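# Close the drawer of a small wooden box

## Task

Push the small wooden box's drawer fully closed, keeping the box standing upright on the table. The drawer must stay shut by itself, not because the robot is still holding it, so release it and pull the hands away at the end.

## Robot and tools

Robot: two arms, left_arm and right_arm, face each other across a table. left_arm's base is on the +y side; the names do not match image sides. Each arm ends in an identical five-finger right hand, so the hands are not mirror images.

Frames: one scene frame with its origin on the table top halfway between the arm bases, z up, table at z = 0. Result state lines give each hand point's position (m), quaternion wxyz and velocities in this frame. Printed positions can be slightly wrong, more so at long reach. The hand point sits 0.05 m in front of the palm, where index pad meets thumb tip in a pinch. Its own axes: +z along straightened fingers (which extend 0.06 to 0.07 m past it), +y out of the palm, +x across the palm toward the little finger. Across the palm the hand spans 0.08 m on the little-finger side; on the thumb side 0.02 m with the thumb swung in front of the palm, up to 0.09 m otherwise. A wrist bracket on the little-finger side sits 0.03 m beyond the point along +y and 0.11 m across; it can collide.

The row: every motion command is one row of 28 numbers, each in [-1, 1], always covering both arms. Order: left_arm dx, dy, dz, rx, ry, rz, then left_gripper little, ring, middle, index, thumb_bend, thumb_turn, force_limit, speed; then the same 14 for right_arm/right_gripper. dx..rz are an offset, in the hand point's own axes, from that hand point's pose in the latest result showing it (before any such result, and for later calls within one reply, from where it is when the action begins). 1.0 equals 0.6 m or 180 degrees; rx, ry, rz form one rotation vector. All-zero offsets are not a hold: they pull the hand back to that reference pose. Finger numbers are targets: +1 straight/open, -1 curled shut; thumb_bend +1 straight, -1 fully bent; thumb_turn +1 beside the palm, -1 across in front of it. A pinch is roughly index -0.22, thumb_bend -0.75, thumb_turn -0.57. force_limit maps -1..+1 to about 0..10 N at the fingertip (0..15 N for both thumb motors) and only stops closing. speed maps -1..+1 to near zero..full (full travel 0.6 s); close at -0.9 or slower for a soft grip. No value means 'unchanged': to leave a hand alone resend its last eight numbers, or before any, its hand_measured six plus hand_force_limit and hand_speed.

Tools:
- execute_actions {actions, pictures}. actions holds at most one item. Empty list: just report state. {"rows": [...], "steps": n}: up to 15 rows, n up to 15 steps of 1/30 s (default 15); each row is used for one step, the last one repeated. Each row is measured from the same reference pose, not from the prior row. {"steps": n} alone waits up to 300 steps counted from the last result, reply time included. pictures (bool) toggles camera images.
- move {target, speed, stop_force}. target is one 28-number row as above. Each hand point travels a straight line to its target; both paths finish together, lasting 0.5 to 10 s (cut off at 10 s). speed: path top speed in m/s, 0.002 to 0.5, default 0.25; rotation capped at twice that in rad/s. stop_force: N, 9 to 40, shared by both arms, not allowed in the first 0.2 s; an arm stops when its wrist sensor feels that much extra push against its direction for 2 steps, then backs up 2 steps and holds. It is unreliable if that hand rotates, and should be omitted when moving away from something already pressed on. The result adds a 'move:' line: done, off_target, moving, held, contact or fault, plus limits (paced = pose clipped; held = steps blocked) and each hand's distance from target.
- wait {seconds}: 0 to 10, sends nothing new.
- zoom_image {camera, region}: camera is cam_high, cam_low, cam_left_wrist or cam_right_wrist; region [x0, y0, x1, y1] in pixels, at most 504 by 504.
- show_instructions: shows reference images.
- finished_scene {scene}: ends and grades the current scene (give its number); irreversible. Replying with no tool call also ends things.

Control facts: per step the commanded pose is clipped to within 100 mm and 16 degrees of the measured one; commands lag about 0.17 s; position wins over orientation if both cannot be met. After an action an arm continues only to its last clipped pose, so check the reported pose and send the remainder. 'pose unreachable' and HELD mark commands altered or withheld by the clearance check. 'Hand target' shows where each arm is currently driven.

Hand readouts: hand_measured, hand_stopped_by (moving, target, force, stalled, fault) and hand_load_n (positive = pushed open) list six motors in send order. Loads near zero mean a grip was lost. Wrist force/torque are in the hand point's axes, saturate near 50 N, and carry a few N of offset and noise.

Cameras: cam_high (672x504), cam_low (672x504), cam_left_wrist and cam_right_wrist (616x616 fisheye), with calibration given.

Avoid: the arms are stiff, so aiming even slightly beyond a firm contact can fault; use slow speed and stop_force when pushing the drawer. Contact torque over joint limits (133 N m for the three big joints, 24.9 for wrists) or 150 N external force halts that arm for 10 s. Never let the arms strike or squeeze each other. Do not tip the box or knock anything off the table; loose objects may get nudged occasionally. Long holds heat motors (warning at 70 °C, braking at 85 °C). Finish smoothly and pull the hand clear.

Each tool is called after "Call:" as name(argument=value, ...) on one line, values as JSON.

Reference images:

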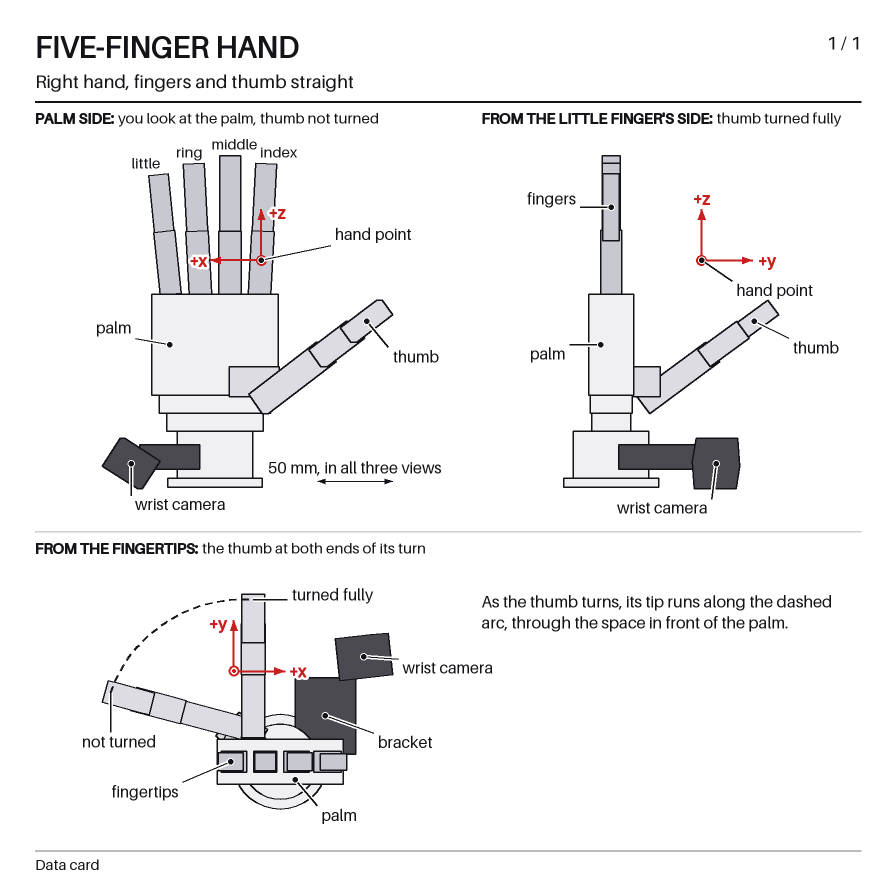

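## Session

Call:
execute_actions(actions=[])

Scene clock: 0.00 s of 4800.00 s.
left_arm: end_effector_position=(+0.3269, +0.5198, +0.4774) hand_measured=(+1.000, +1.000, +1.000, +1.000, +1.000, +1.000) hand_load_n=(+0.0, +0.0, +0.0, +0.0, +0.0, +0.0) hand_stopped_by=(target, target, target, target, target, target) hand_force_limit=0.00 hand_speed=-0.80 end_effector_quat_wxyz=(-0.016, +0.355, +0.935, +0.020) end_effector_velocity=(-0.000, -0.000, +0.000) end_effector_angular_velocity=(+0.001, +0.001, -0.001) | right_arm: end_effector_position=(+0.1165, -0.2592, +0.4846) hand_measured=(+1.000, +1.000, +1.000, +1.000, +1.000, +1.000) hand_load_n=(+0.0, +0.0, +0.0, +0.0, +0.0, +0.0) hand_stopped_by=(target, target, target, target, target, target) hand_force_limit=0.00 hand_speed=-0.80 end_effector_quat_wxyz=(+0.001, -0.342, +0.940, -0.001) end_effector_velocity=(+0.000, +0.000, -0.000) end_effector_angular_velocity=(+0.000, -0.001, +0.000)
Joint positions: left_arm=[ 0.561 -1.694  1.335  1.979  1.558 -1.858] | right_arm=[-1.191 -1.733  1.332  1.971  1.572 -1.87 ]
Joint velocities: left_arm=[-0.001 -0.    -0.     0.001  0.    -0.   ] | right_arm=[ 0.    -0.     0.    -0.001  0.    -0.   ]
Joint torques (N m, as the arm reports them, + toward a larger angle): no reading
Motor temperatures (°C, as the motors report them): left_arm=[22 23 22 27 25 23] | right_arm=[20 21 21 29 31 25]
Wrist force (N, on the end effector, along its own x y z axes, offset not removed): no reading
Wrist torque (N m, same axes, about the end effector's origin, offset not removed): no reading
Hand target (left_arm): +0.327, +0.520, +0.477; -0.016, +0.355, +0.935, +0.020
Hand target (right_arm): +0.117, -0.259, +0.485; +0.001, -0.342, +0.940, -0.001

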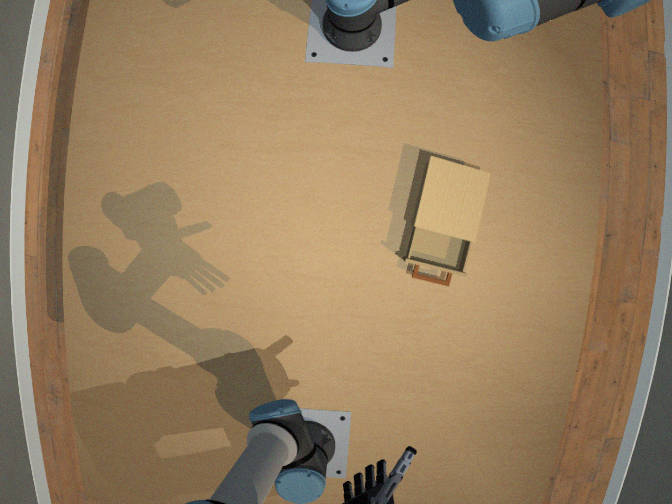

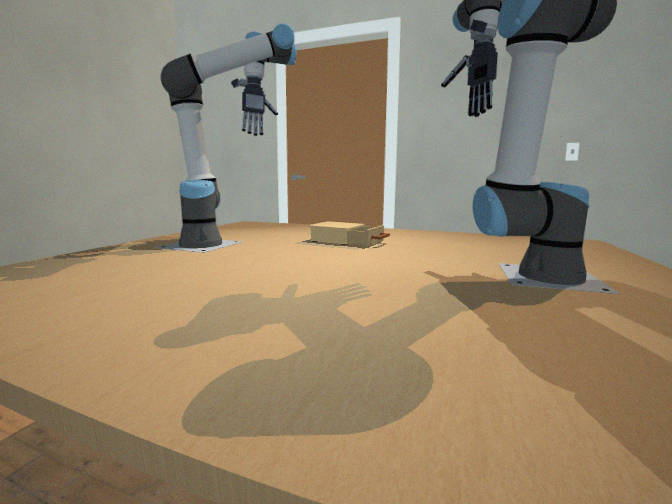

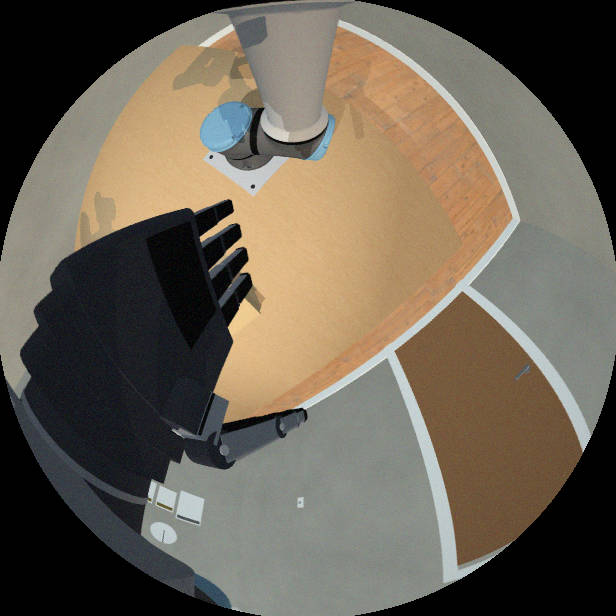

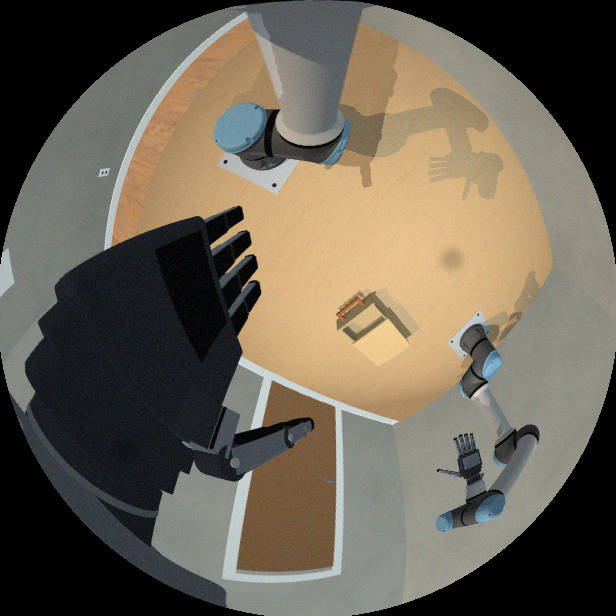

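Call:
zoom_image(camera="cam_high", region=[370, 130, 530, 300])

Call:
zoom_image(camera="cam_low", region=[290, 200, 410, 270])

Region (370, 130, 530, 300) of cam_high's 672x504 image, scaled by 2.965, with more detail than that image has; it fills the left 474 columns of this view, and the rest is white.

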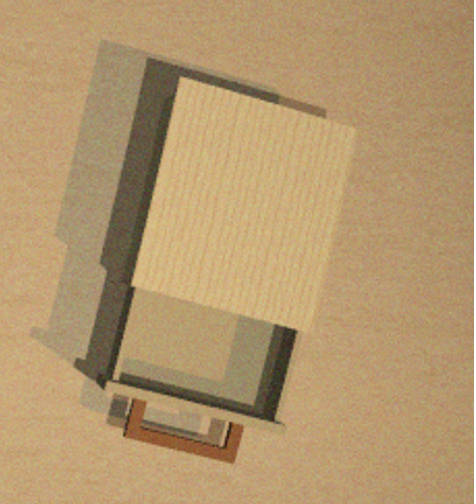

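Region (290, 200, 410, 270) of cam_low's 672x504 image, scaled by 4.200, with more detail than that image has; it fills the top 294 rows of this view, and the rest is white.

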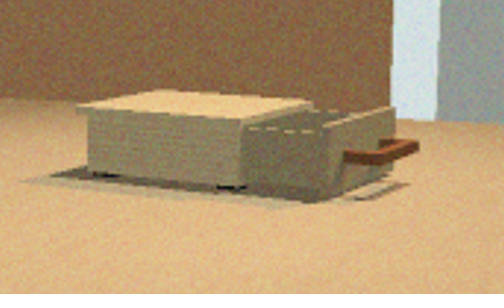

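Call:
move(target=[-0.3168,-0.2538,0.509,0.012,-0.011,-0.178,1,1,1,1,1,1,0,-0.8,-0.4228,0.0318,0.541,0,0,0.275,1,1,1,1,1,1,0,-0.8], speed=0.3)

Scene clock: 23.93 s of 4800.00 s.
left_arm: end_effector_position=(+0.3637, +0.2953, +0.1603) hand_measured=(+1.000, +1.000, +1.000, +1.000, +1.000, +1.000) hand_load_n=(+0.0, +0.0, +0.0, +0.0, +0.0, +0.0) hand_stopped_by=(target, target, target, target, target, target) hand_force_limit=0.00 hand_speed=-0.80 end_effector_quat_wxyz=(+0.000, +0.083, +0.997, +0.000) end_effector_velocity=(+0.000, -0.001, -0.001) end_effector_angular_velocity=(+0.000, -0.000, +0.003) | right_arm: end_effector_position=(+0.2993, -0.0821, +0.1603) hand_measured=(+1.000, +1.000, +1.000, +1.000, +1.000, +1.000) hand_load_n=(+0.0, +0.0, +0.0, +0.0, +0.0, +0.0) hand_stopped_by=(target, target, target, target, target, target) hand_force_limit=0.00 hand_speed=-0.80 end_effector_quat_wxyz=(+0.001, +0.083, +0.997, -0.000) end_effector_velocity=(+0.001, +0.001, -0.002) end_effector_angular_velocity=(-0.002, +0.002, -0.005)
Joint positions: left_arm=[ 0.378 -1.166  1.538  1.199  1.571 -2.6  ] | right_arm=[-0.892 -1.146  1.508  1.207  1.573 -0.706]
Joint velocities: left_arm=[-0.     0.004 -0.002 -0.002 -0.    -0.003] | right_arm=[ 0.002  0.006 -0.004  0.001  0.001  0.007]
Joint torques (N m, as the arm reports them, + toward a larger angle): left_arm=[ -9.64 -26.79 -24.59   1.17  -2.79  -1.82] | right_arm=[ 11.74 -28.1  -25.43   0.07   1.99   2.15]
Motor temperatures (°C, as the motors report them): left_arm=[22 23 22 27 25 23] | right_arm=[20 21 21 29 31 25]
Wrist force (N, on the end effector, along its own x y z axes, offset not removed): left_arm=[0.4 0.7 0.3] | right_arm=[2.1 -1.1 -1.1]
Wrist torque (N m, same axes, about the end effector's origin, offset not removed): left_arm=[0.19 -0.11 -0.07] | right_arm=[0.01 -0.33 0.19]
Hand target (left_arm): +0.364, +0.295, +0.160; +0.000, +0.083, +0.997, +0.000
Hand target (right_arm): +0.299, -0.082, +0.160; +0.001, +0.083, +0.997, -0.001
Off the commanded pose (left_arm): 0.001 m, 0 deg.
Off the commanded pose (right_arm): 0.000 m, 0 deg.
After step 90, 18.80 s passed at rest.
move: done
camera_calibration (this result's frames):
cam_left_wrist: T_world_to_cam=[[0.252912, 0.967343, -0.0168434, -0.372991], [0.821821, -0.205614, 0.531351, -0.321466], [0.510535, -0.148227, -0.846985, 0.119642], [0, 0, 0, 1]] pos_world=[0.29744, 0.312446, 0.265864]
cam_right_wrist: T_world_to_cam=[[0.276428, 0.957988, -0.0764666, 0.0145555], [0.835443, -0.200215, 0.511809, -0.342175], [0.474997, -0.205362, -0.855689, 0.103439], [0, 0, 0, 1]] pos_world=[0.232711, -0.0612102, 0.264753]

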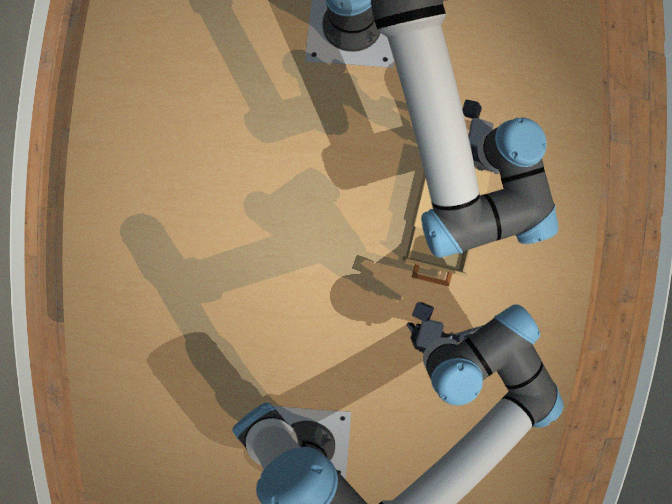

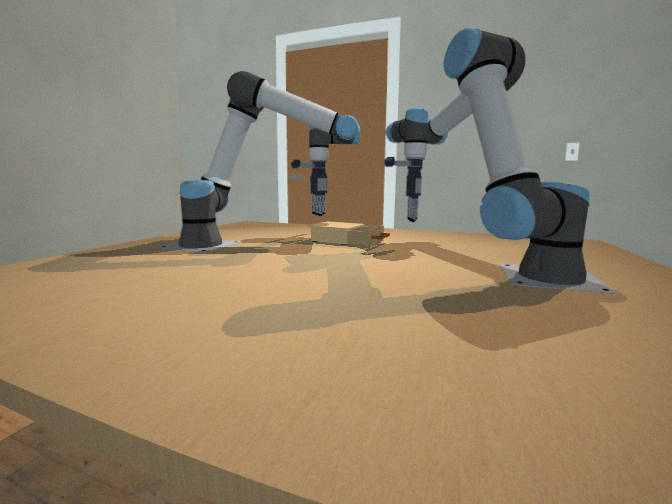

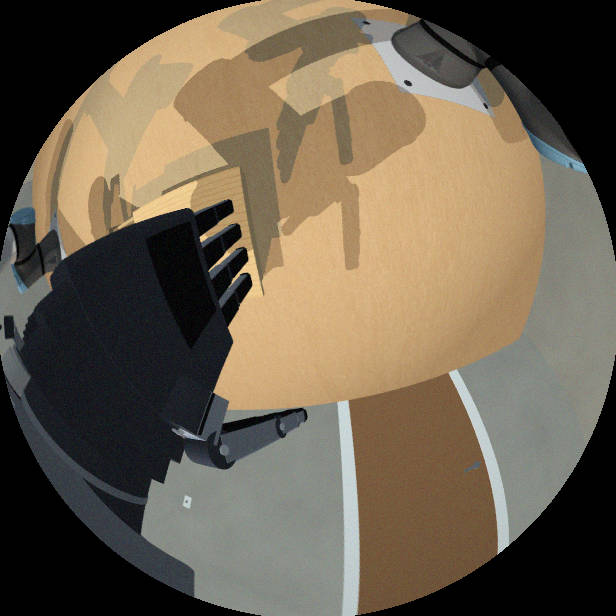

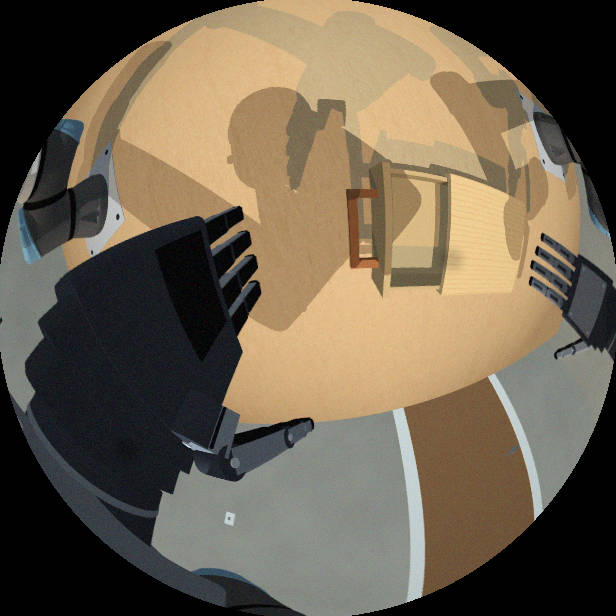

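Call:
move(target=[0.01,0.095,0.05,0.1667,0,0,1,1,1,1,1,1,0,-0.8,0.003,0.11,0.112,0,0,0,1,1,1,1,1,1,0,-0.8], speed=0.2)

Call:
move(target=[0,0.0567,0.098,0,0,0,1,1,1,1,1,1,0,-0.8,0,0,0,0,0,0,1,1,1,1,1,1,0,-0.8], speed=0.08, stop_force=12)

Scene clock: 40.77 s of 4800.00 s.
left_arm: end_effector_position=(+0.3671, +0.3524, +0.1304) hand_measured=(+1.000, +1.000, +1.000, +1.000, +1.000, +1.000) hand_load_n=(+0.0, +0.0, +0.0, +0.0, +0.0, +0.0) hand_stopped_by=(target, target, target, target, target, target) hand_force_limit=0.00 hand_speed=-0.80 end_effector_quat_wxyz=(-0.021, +0.080, +0.963, -0.257) end_effector_velocity=(+0.000, +0.001, -0.001) end_effector_angular_velocity=(-0.013, +0.003, -0.001) | right_arm: end_effector_position=(+0.3084, -0.0169, +0.0932) hand_measured=(+1.000, +1.000, +1.000, +1.000, +1.000, +1.000) hand_load_n=(+0.0, +0.0, +0.0, +0.0, +0.0, +0.0) hand_stopped_by=(target, target, target, target, target, target) hand_force_limit=0.00 hand_speed=-0.80 end_effector_quat_wxyz=(+0.001, +0.083, +0.997, -0.000) end_effector_velocity=(-0.001, +0.002, -0.001) end_effector_angular_velocity=(-0.001, +0.001, +0.000)
Joint positions: left_arm=[ 0.689 -1.421  1.869  0.76   1.955 -2.36 ] | right_arm=[-0.803 -0.947  1.378  1.139  1.573 -0.618]
Joint velocities: left_arm=[ 0.012 -0.002  0.006 -0.009  0.015  0.009] | right_arm=[ 0.003  0.004 -0.004  0.002  0.     0.003]
Joint torques (N m, as the arm reports them, + toward a larger angle): left_arm=[  8.8  -33.45  -8.74  -0.05   3.12   1.57] | right_arm=[ 11.02 -35.68 -24.47   0.1    0.58   2.24]
Motor temperatures (°C, as the motors report them): left_arm=[22 23 22 27 25 23] | right_arm=[20 21 21 29 31 25]
Wrist force (N, on the end effector, along its own x y z axes, offset not removed): left_arm=[0.7 0.7 -0.3] | right_arm=[-0.2 4.1 -0.7]
Wrist torque (N m, same axes, about the end effector's origin, offset not removed): left_arm=[0.37 -0.15 0.02] | right_arm=[0.65 -0.01 0.00]
Hand target (left_arm): +0.367, +0.353, +0.130; -0.021, +0.080, +0.963, -0.258
Hand target (right_arm): +0.309, -0.017, +0.093; +0.001, +0.083, +0.997, -0.001
Off the commanded pose (left_arm): 0.000 m, 0 deg.
Off the commanded pose (right_arm): 0.000 m, 0 deg.
After step 90, 12.03 s passed at rest.
move: done
camera_calibration (this result's frames):
cam_left_wrist: T_world_to_cam=[[0.229658, 0.828046, -0.511466, -0.307387], [0.866958, 0.0647777, 0.494154, -0.403645], [0.442314, -0.556905, -0.703004, 0.251316], [0, 0, 0, 1]] pos_world=[0.309376, 0.420637, 0.218921]
cam_right_wrist: T_world_to_cam=[[0.276423, 0.95799, -0.0764593, -0.0555359], [0.835465, -0.200223, 0.511771, -0.302472], [0.474962, -0.205344, -0.855713, 0.0550387], [0, 0, 0, 1]] pos_world=[0.241915, 0.00394274, 0.197647]

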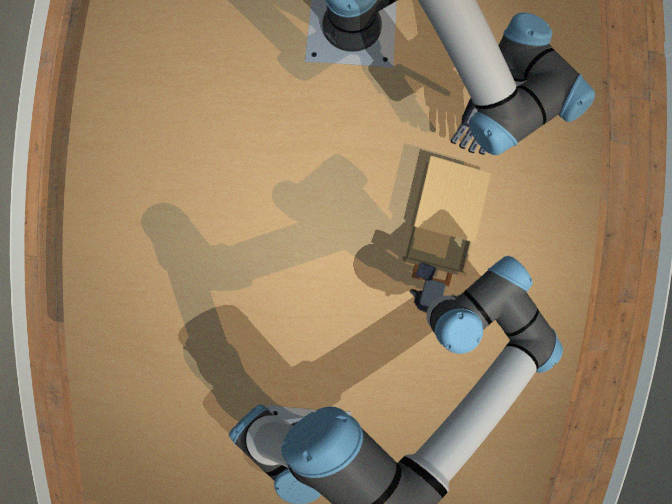

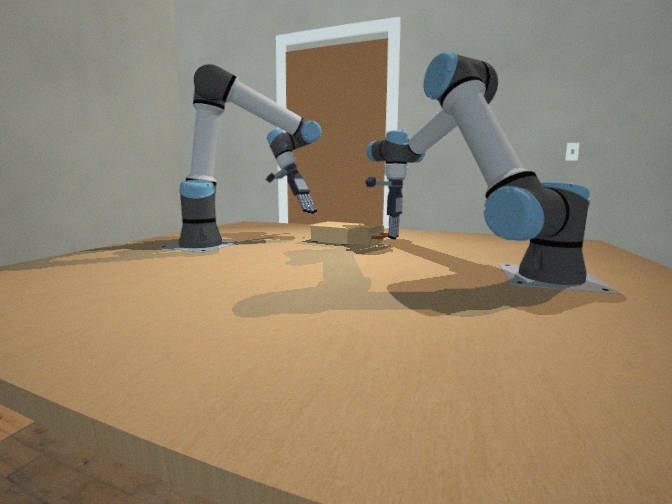

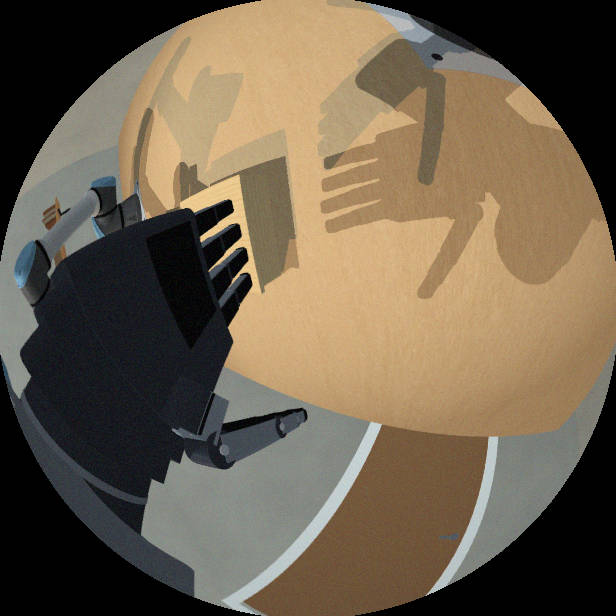

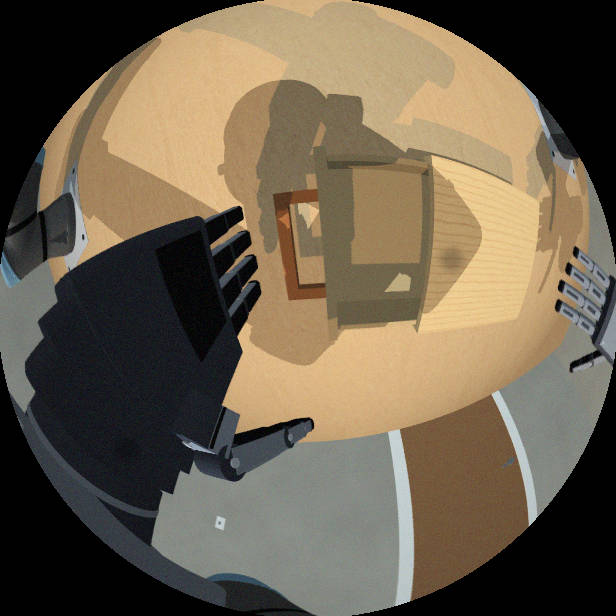

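Scene clock: 42.10 s of 4800.00 s.
left_arm: end_effector_position=(+0.3671, +0.3526, +0.0628) hand_measured=(+1.000, +1.000, +1.000, +1.000, +1.000, +1.000) hand_load_n=(+0.0, +0.0, +0.0, +0.0, +0.0, +0.0) hand_stopped_by=(target, target, target, target, target, target) hand_force_limit=0.00 hand_speed=-0.80 end_effector_quat_wxyz=(-0.021, +0.080, +0.963, -0.257) end_effector_velocity=(+0.000, +0.000, -0.002) end_effector_angular_velocity=(-0.000, -0.000, -0.000) | right_arm: end_effector_position=(+0.3084, -0.0169, +0.0932) hand_measured=(+1.000, +1.000, +1.000, +1.000, +1.000, +1.000) hand_load_n=(+0.0, +0.0, +0.0, +0.0, +0.0, +0.0) hand_stopped_by=(target, target, target, target, target, target) hand_force_limit=0.00 hand_speed=-0.80 end_effector_quat_wxyz=(+0.001, +0.083, +0.997, -0.000) end_effector_velocity=(-0.000, -0.000, -0.000) end_effector_angular_velocity=(-0.001, +0.002, -0.001)
Joint positions: left_arm=[ 0.689 -1.334  1.963  0.58   1.955 -2.36 ] | right_arm=[-0.803 -0.947  1.378  1.139  1.573 -0.618]
Joint velocities: left_arm=[ 0.     0.003  0.002 -0.005  0.     0.   ] | right_arm=[-0.     0.     0.001  0.001 -0.     0.001]
Joint torques (N m, as the arm reports them, + toward a larger angle): left_arm=[  8.19 -16.24  -7.36   0.18  -1.66   0.43] | right_arm=[ -1.59 -47.74  -4.63   1.58   0.93  -1.02]
Motor temperatures (°C, as the motors report them): left_arm=[22 23 22 27 25 23] | right_arm=[20 21 21 29 31 25]
Wrist force (N, on the end effector, along its own x y z axes, offset not removed): left_arm=[2.2 2.2 0.7] | right_arm=[1.4 1.3 -2.3]
Wrist torque (N m, same axes, about the end effector's origin, offset not removed): left_arm=[0.43 -0.45 0.14] | right_arm=[0.34 -0.16 0.00]
Hand target (left_arm): +0.367, +0.353, +0.063; -0.021, +0.080, +0.963, -0.257
Hand target (right_arm): +0.308, -0.017, +0.093; +0.001, +0.083, +0.997, -0.000
Off the commanded pose (left_arm): 0.000 m, 0 deg.
Off the commanded pose (right_arm): 0.000 m, 0 deg.
move: done
camera_calibration (this result's frames):
cam_left_wrist: T_world_to_cam=[[0.229833, 0.828001, -0.511461, -0.342177], [0.866961, 0.0646042, 0.49417, -0.37015], [0.442216, -0.556993, -0.702996, 0.203928], [0, 0, 0, 1]] pos_world=[0.309369, 0.420823, 0.151267]
cam_right_wrist: T_world_to_cam=[[0.276427, 0.957992, -0.0764191, -0.0555606], [0.835448, -0.200241, 0.511791, -0.302459], [0.47499, -0.205317, -0.855704, 0.0550475], [0, 0, 0, 1]] pos_world=[0.241901, 0.00396403, 0.197655]

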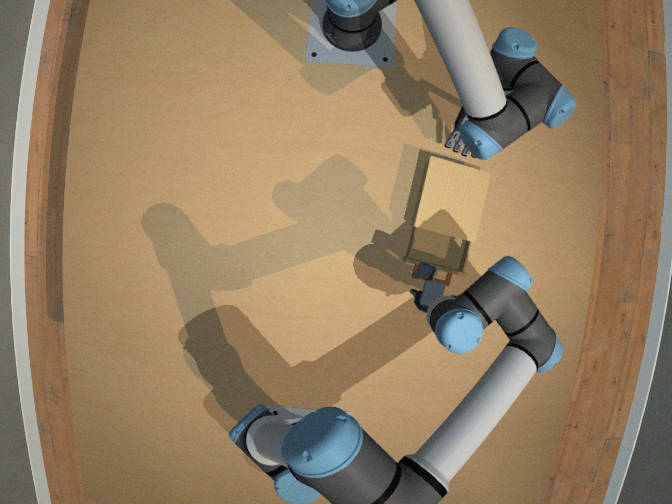

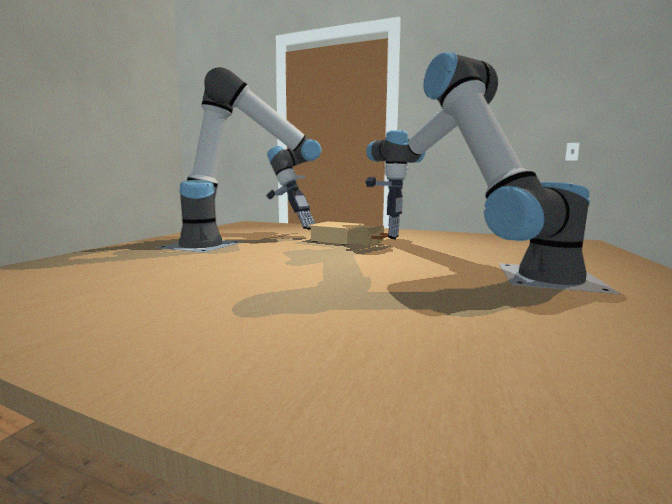

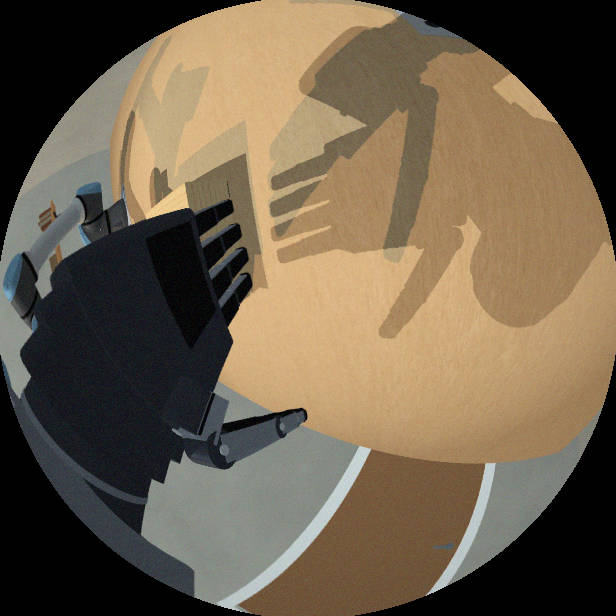

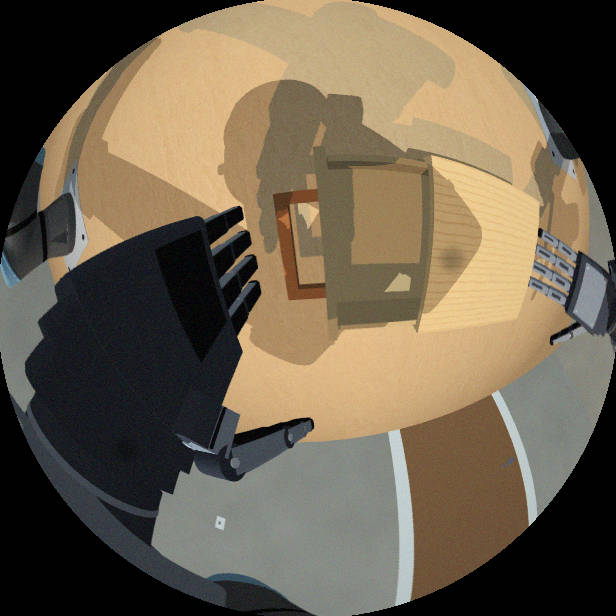

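Call:
zoom_image(camera="cam_low", region=[260, 130, 430, 260])

Region (260, 130, 430, 260) of cam_low's 672x504 image, scaled by 2.965, with more detail than that image has; it fills the top 385 rows of this view, and the rest is white.

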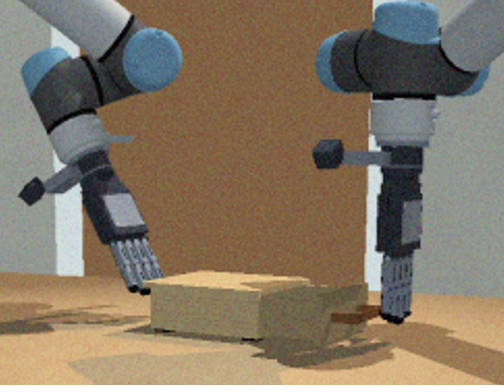

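Call:
move(target=[0,-0.0097,0.05,0.0556,0,0,1,1,1,1,1,1,0,-0.8,0,0.025,0.022,0,0,0,1,1,1,1,1,1,0,-0.8], speed=0.06)

Call:
move(target=[0,0,0,0,0,0,1,1,1,1,1,1,0,-0.8,0,0.11,0,0,0,0,1,1,1,1,1,1,0,-0.8], speed=0.025, stop_force=20)

Call:
zoom_image(camera="cam_low", region=[260, 130, 430, 260])

Scene clock: 50.97 s of 4800.00 s.
left_arm: end_effector_position=(+0.3638, +0.3330, +0.0399) hand_measured=(+1.000, +1.000, +1.000, +1.000, +1.000, +1.000) hand_load_n=(+0.0, +0.0, +0.0, +0.0, +0.0, +0.0) hand_stopped_by=(target, target, target, target, target, target) hand_force_limit=0.00 hand_speed=-0.80 end_effector_quat_wxyz=(-0.028, +0.078, +0.937, -0.339) end_effector_velocity=(-0.000, -0.002, -0.002) end_effector_angular_velocity=(-0.015, +0.002, -0.000) | right_arm: end_effector_position=(+0.3109, -0.0023, +0.0801) hand_measured=(+1.000, +1.000, +1.000, +1.000, +1.000, +1.000) hand_load_n=(+0.0, +0.0, +0.0, +0.0, +0.0, +0.0) hand_stopped_by=(target, target, target, target, target, target) hand_force_limit=0.00 hand_speed=-0.80 end_effector_quat_wxyz=(+0.001, +0.083, +0.997, -0.000) end_effector_velocity=(+0.000, +0.001, -0.001) end_effector_angular_velocity=(-0.002, +0.001, -0.001)
Joint positions: left_arm=[ 0.741 -1.312  2.026  0.38   2.098 -2.368] | right_arm=[-0.787 -0.902  1.338  1.134  1.573 -0.601]
Joint velocities: left_arm=[ 0.003  0.003  0.005 -0.019  0.012 -0.003] | right_arm=[ 0.001  0.003 -0.003  0.002  0.     0.002]
Joint torques (N m, as the arm reports them, + toward a larger angle): left_arm=[  8.13 -17.27  -5.63   0.34   3.44  -1.67] | right_arm=[ 10.13 -35.79 -24.05   0.01   1.32   2.22]
Motor temperatures (°C, as the motors report them): left_arm=[22 23 22 27 25 23] | right_arm=[20 21 21 29 31 25]
Wrist force (N, on the end effector, along its own x y z axes, offset not removed): left_arm=[2.1 2.5 1.8] | right_arm=[0.5 1.7 -2.4]
Wrist torque (N m, same axes, about the end effector's origin, offset not removed): left_arm=[0.37 -0.49 0.12] | right_arm=[0.36 0.01 0.17]
Hand target (left_arm): +0.364, +0.333, +0.040; -0.028, +0.078, +0.937, -0.340
Hand target (right_arm): +0.311, -0.002, +0.080; +0.001, +0.083, +0.997, -0.000
Off the commanded pose (left_arm): 0.000 m, 0 deg.
Off the commanded pose (right_arm): 0.000 m, 0 deg.
After step 90, 4.10 s passed at rest.
move: done
camera_calibration (this result's frames):
cam_left_wrist: T_world_to_cam=[[0.21324, 0.728493, -0.651019, -0.292185], [0.880507, 0.14545, 0.451168, -0.384873], [0.423364, -0.669434, -0.610427, 0.219025], [0, 0, 0, 1]] pos_world=[0.308462, 0.415458, 0.117123]
cam_right_wrist: T_world_to_cam=[[0.276424, 0.957993, -0.0764126, -0.0712823], [0.83545, -0.200243, 0.511787, -0.294889], [0.474987, -0.205309, -0.855707, 0.0456726], [0, 0, 0, 1]] pos_world=[0.244375, 0.0186155, 0.184556]

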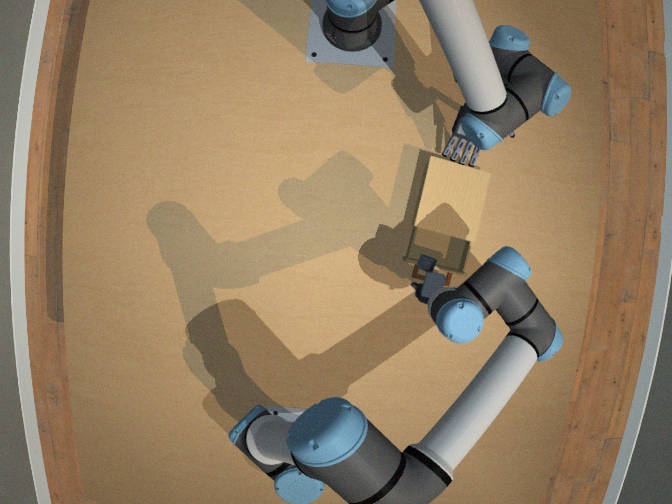

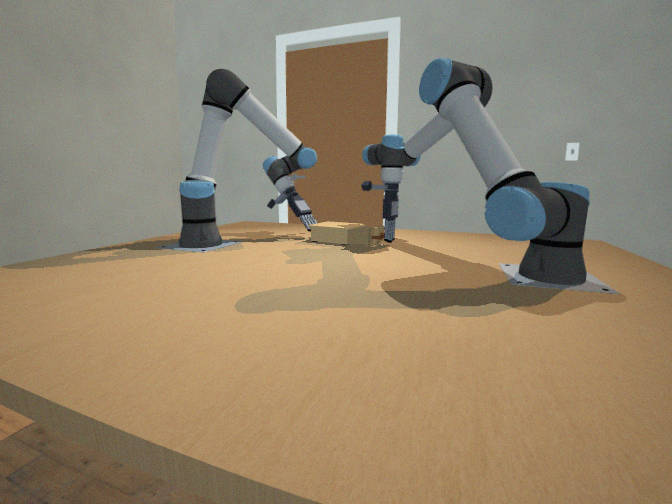

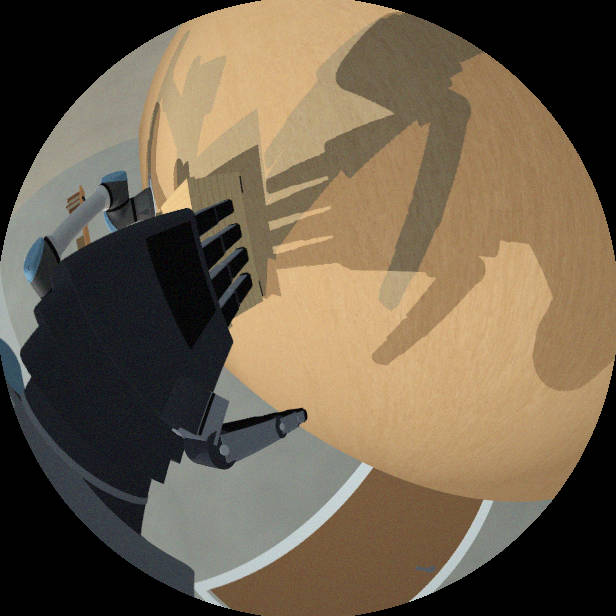

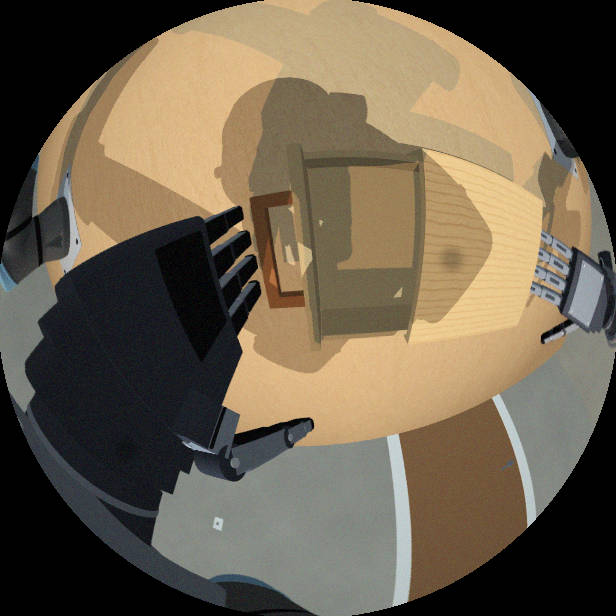

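Scene clock: 53.93 s of 4800.00 s.
left_arm: end_effector_position=(+0.3638, +0.3330, +0.0399) hand_measured=(+1.000, +1.000, +1.000, +1.000, +1.000, +1.000) hand_load_n=(+0.0, +0.0, -0.5, +0.0, +0.0, +0.0) hand_stopped_by=(target, target, target, target, target, target) hand_force_limit=0.00 hand_speed=-0.80 end_effector_quat_wxyz=(-0.028, +0.078, +0.937, -0.339) end_effector_velocity=(+0.000, -0.000, -0.000) end_effector_angular_velocity=(-0.000, -0.001, -0.001) | right_arm: end_effector_position=(+0.3217, +0.0626, +0.0800) hand_measured=(+1.000, +1.000, +1.000, +1.000, +1.000, +1.000) hand_load_n=(+0.0, +0.0, +0.0, +0.0, +0.0, +0.0) hand_stopped_by=(target, target, target, target, target, target) hand_force_limit=0.00 hand_speed=-0.80 end_effector_quat_wxyz=(+0.001, +0.083, +0.997, -0.000) end_effector_velocity=(+0.000, +0.002, -0.000) end_effector_angular_velocity=(-0.001, +0.001, +0.001)
Joint positions: left_arm=[ 0.741 -1.312  2.026  0.38   2.098 -2.368] | right_arm=[-0.722 -0.752  1.07   1.253  1.573 -0.537]
Joint velocities: left_arm=[ 0.     0.001 -0.    -0.001 -0.     0.001] | right_arm=[ 0.002  0.006 -0.011  0.007 -0.     0.001]
Joint torques (N m, as the arm reports them, + toward a larger angle): left_arm=[ -9.48 -35.06 -20.87   0.61  -0.48   1.62] | right_arm=[ 12.91 -41.91 -26.94   2.77   1.01   2.09]
Motor temperatures (°C, as the motors report them): left_arm=[22 23 22 27 25 23] | right_arm=[20 21 21 29 31 25]
Wrist force (N, on the end effector, along its own x y z axes, offset not removed): left_arm=[0.6 2.0 -2.1] | right_arm=[2.2 -5.3 -2.4]
Wrist torque (N m, same axes, about the end effector's origin, offset not removed): left_arm=[0.39 -0.12 0.01] | right_arm=[0.56 -0.30 -0.10]
Hand target (left_arm): +0.364, +0.333, +0.040; -0.028, +0.078, +0.937, -0.339
Hand target (right_arm): +0.322, +0.063, +0.080; +0.001, +0.083, +0.997, -0.000
Off the commanded pose (left_arm): 0.000 m, 0 deg.
Off the commanded pose (right_arm): 0.000 m, 0 deg.
move: done
camera_calibration (this result's frames):
cam_left_wrist: T_world_to_cam=[[0.213232, 0.72851, -0.651003, -0.292193], [0.880508, 0.145445, 0.451166, -0.384872], [0.423364, -0.669417, -0.610446, 0.219025], [0, 0, 0, 1]] pos_world=[0.30846, 0.415462, 0.117126]
cam_right_wrist: T_world_to_cam=[[0.276416, 0.957999, -0.0763628, -0.136389], [0.835448, -0.200261, 0.511783, -0.290895], [0.474995, -0.205263, -0.855714, 0.0538071], [0, 0, 0, 1]] pos_world=[0.25517, 0.0834503, 0.184504]

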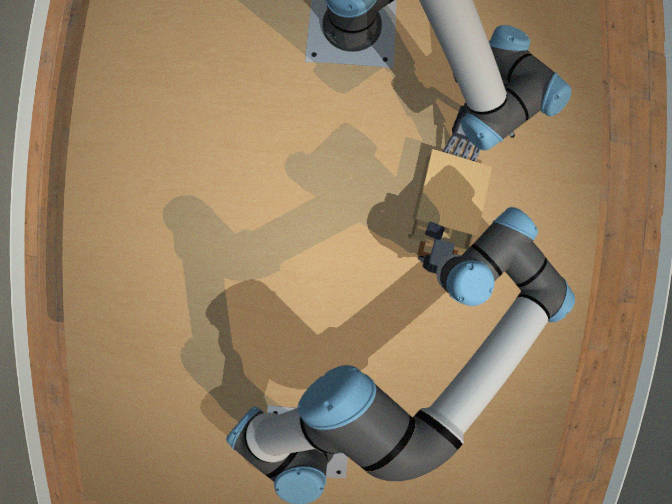

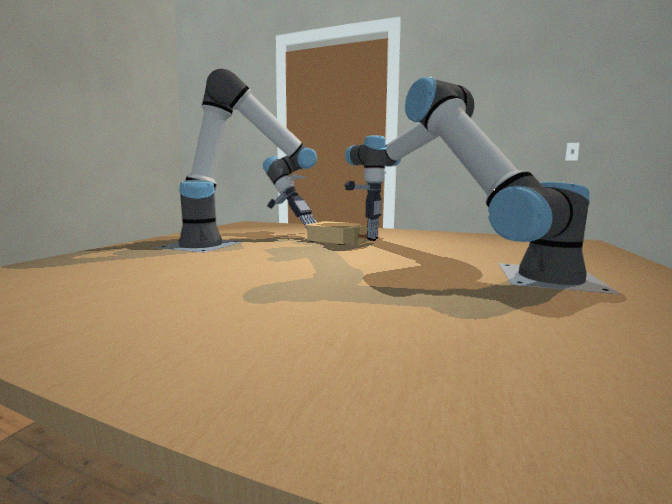

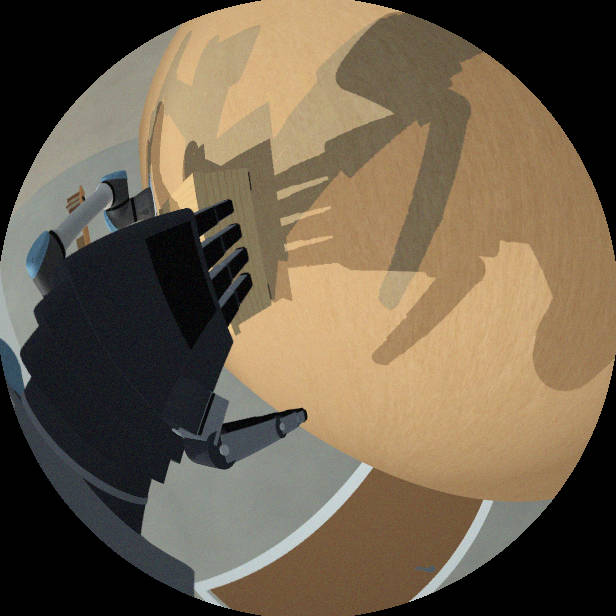

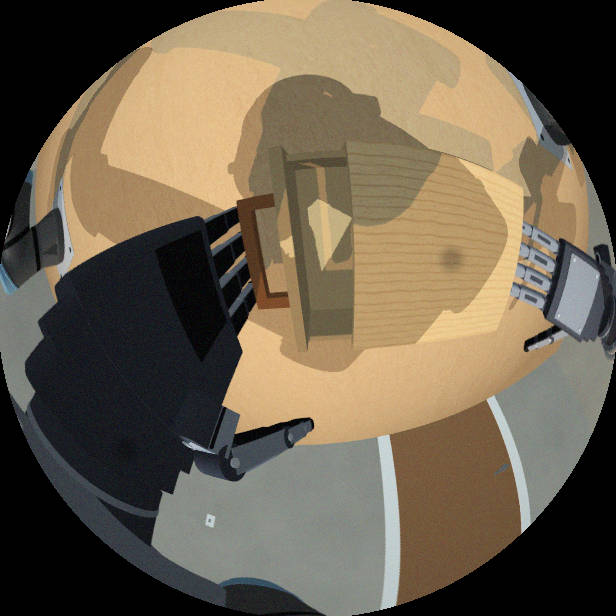

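Region (260, 130, 430, 260) of cam_low's 672x504 image, scaled by 2.965, with more detail than that image has; it fills the top 385 rows of this view, and the rest is white.

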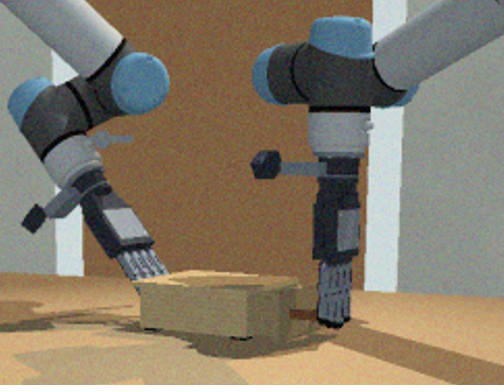

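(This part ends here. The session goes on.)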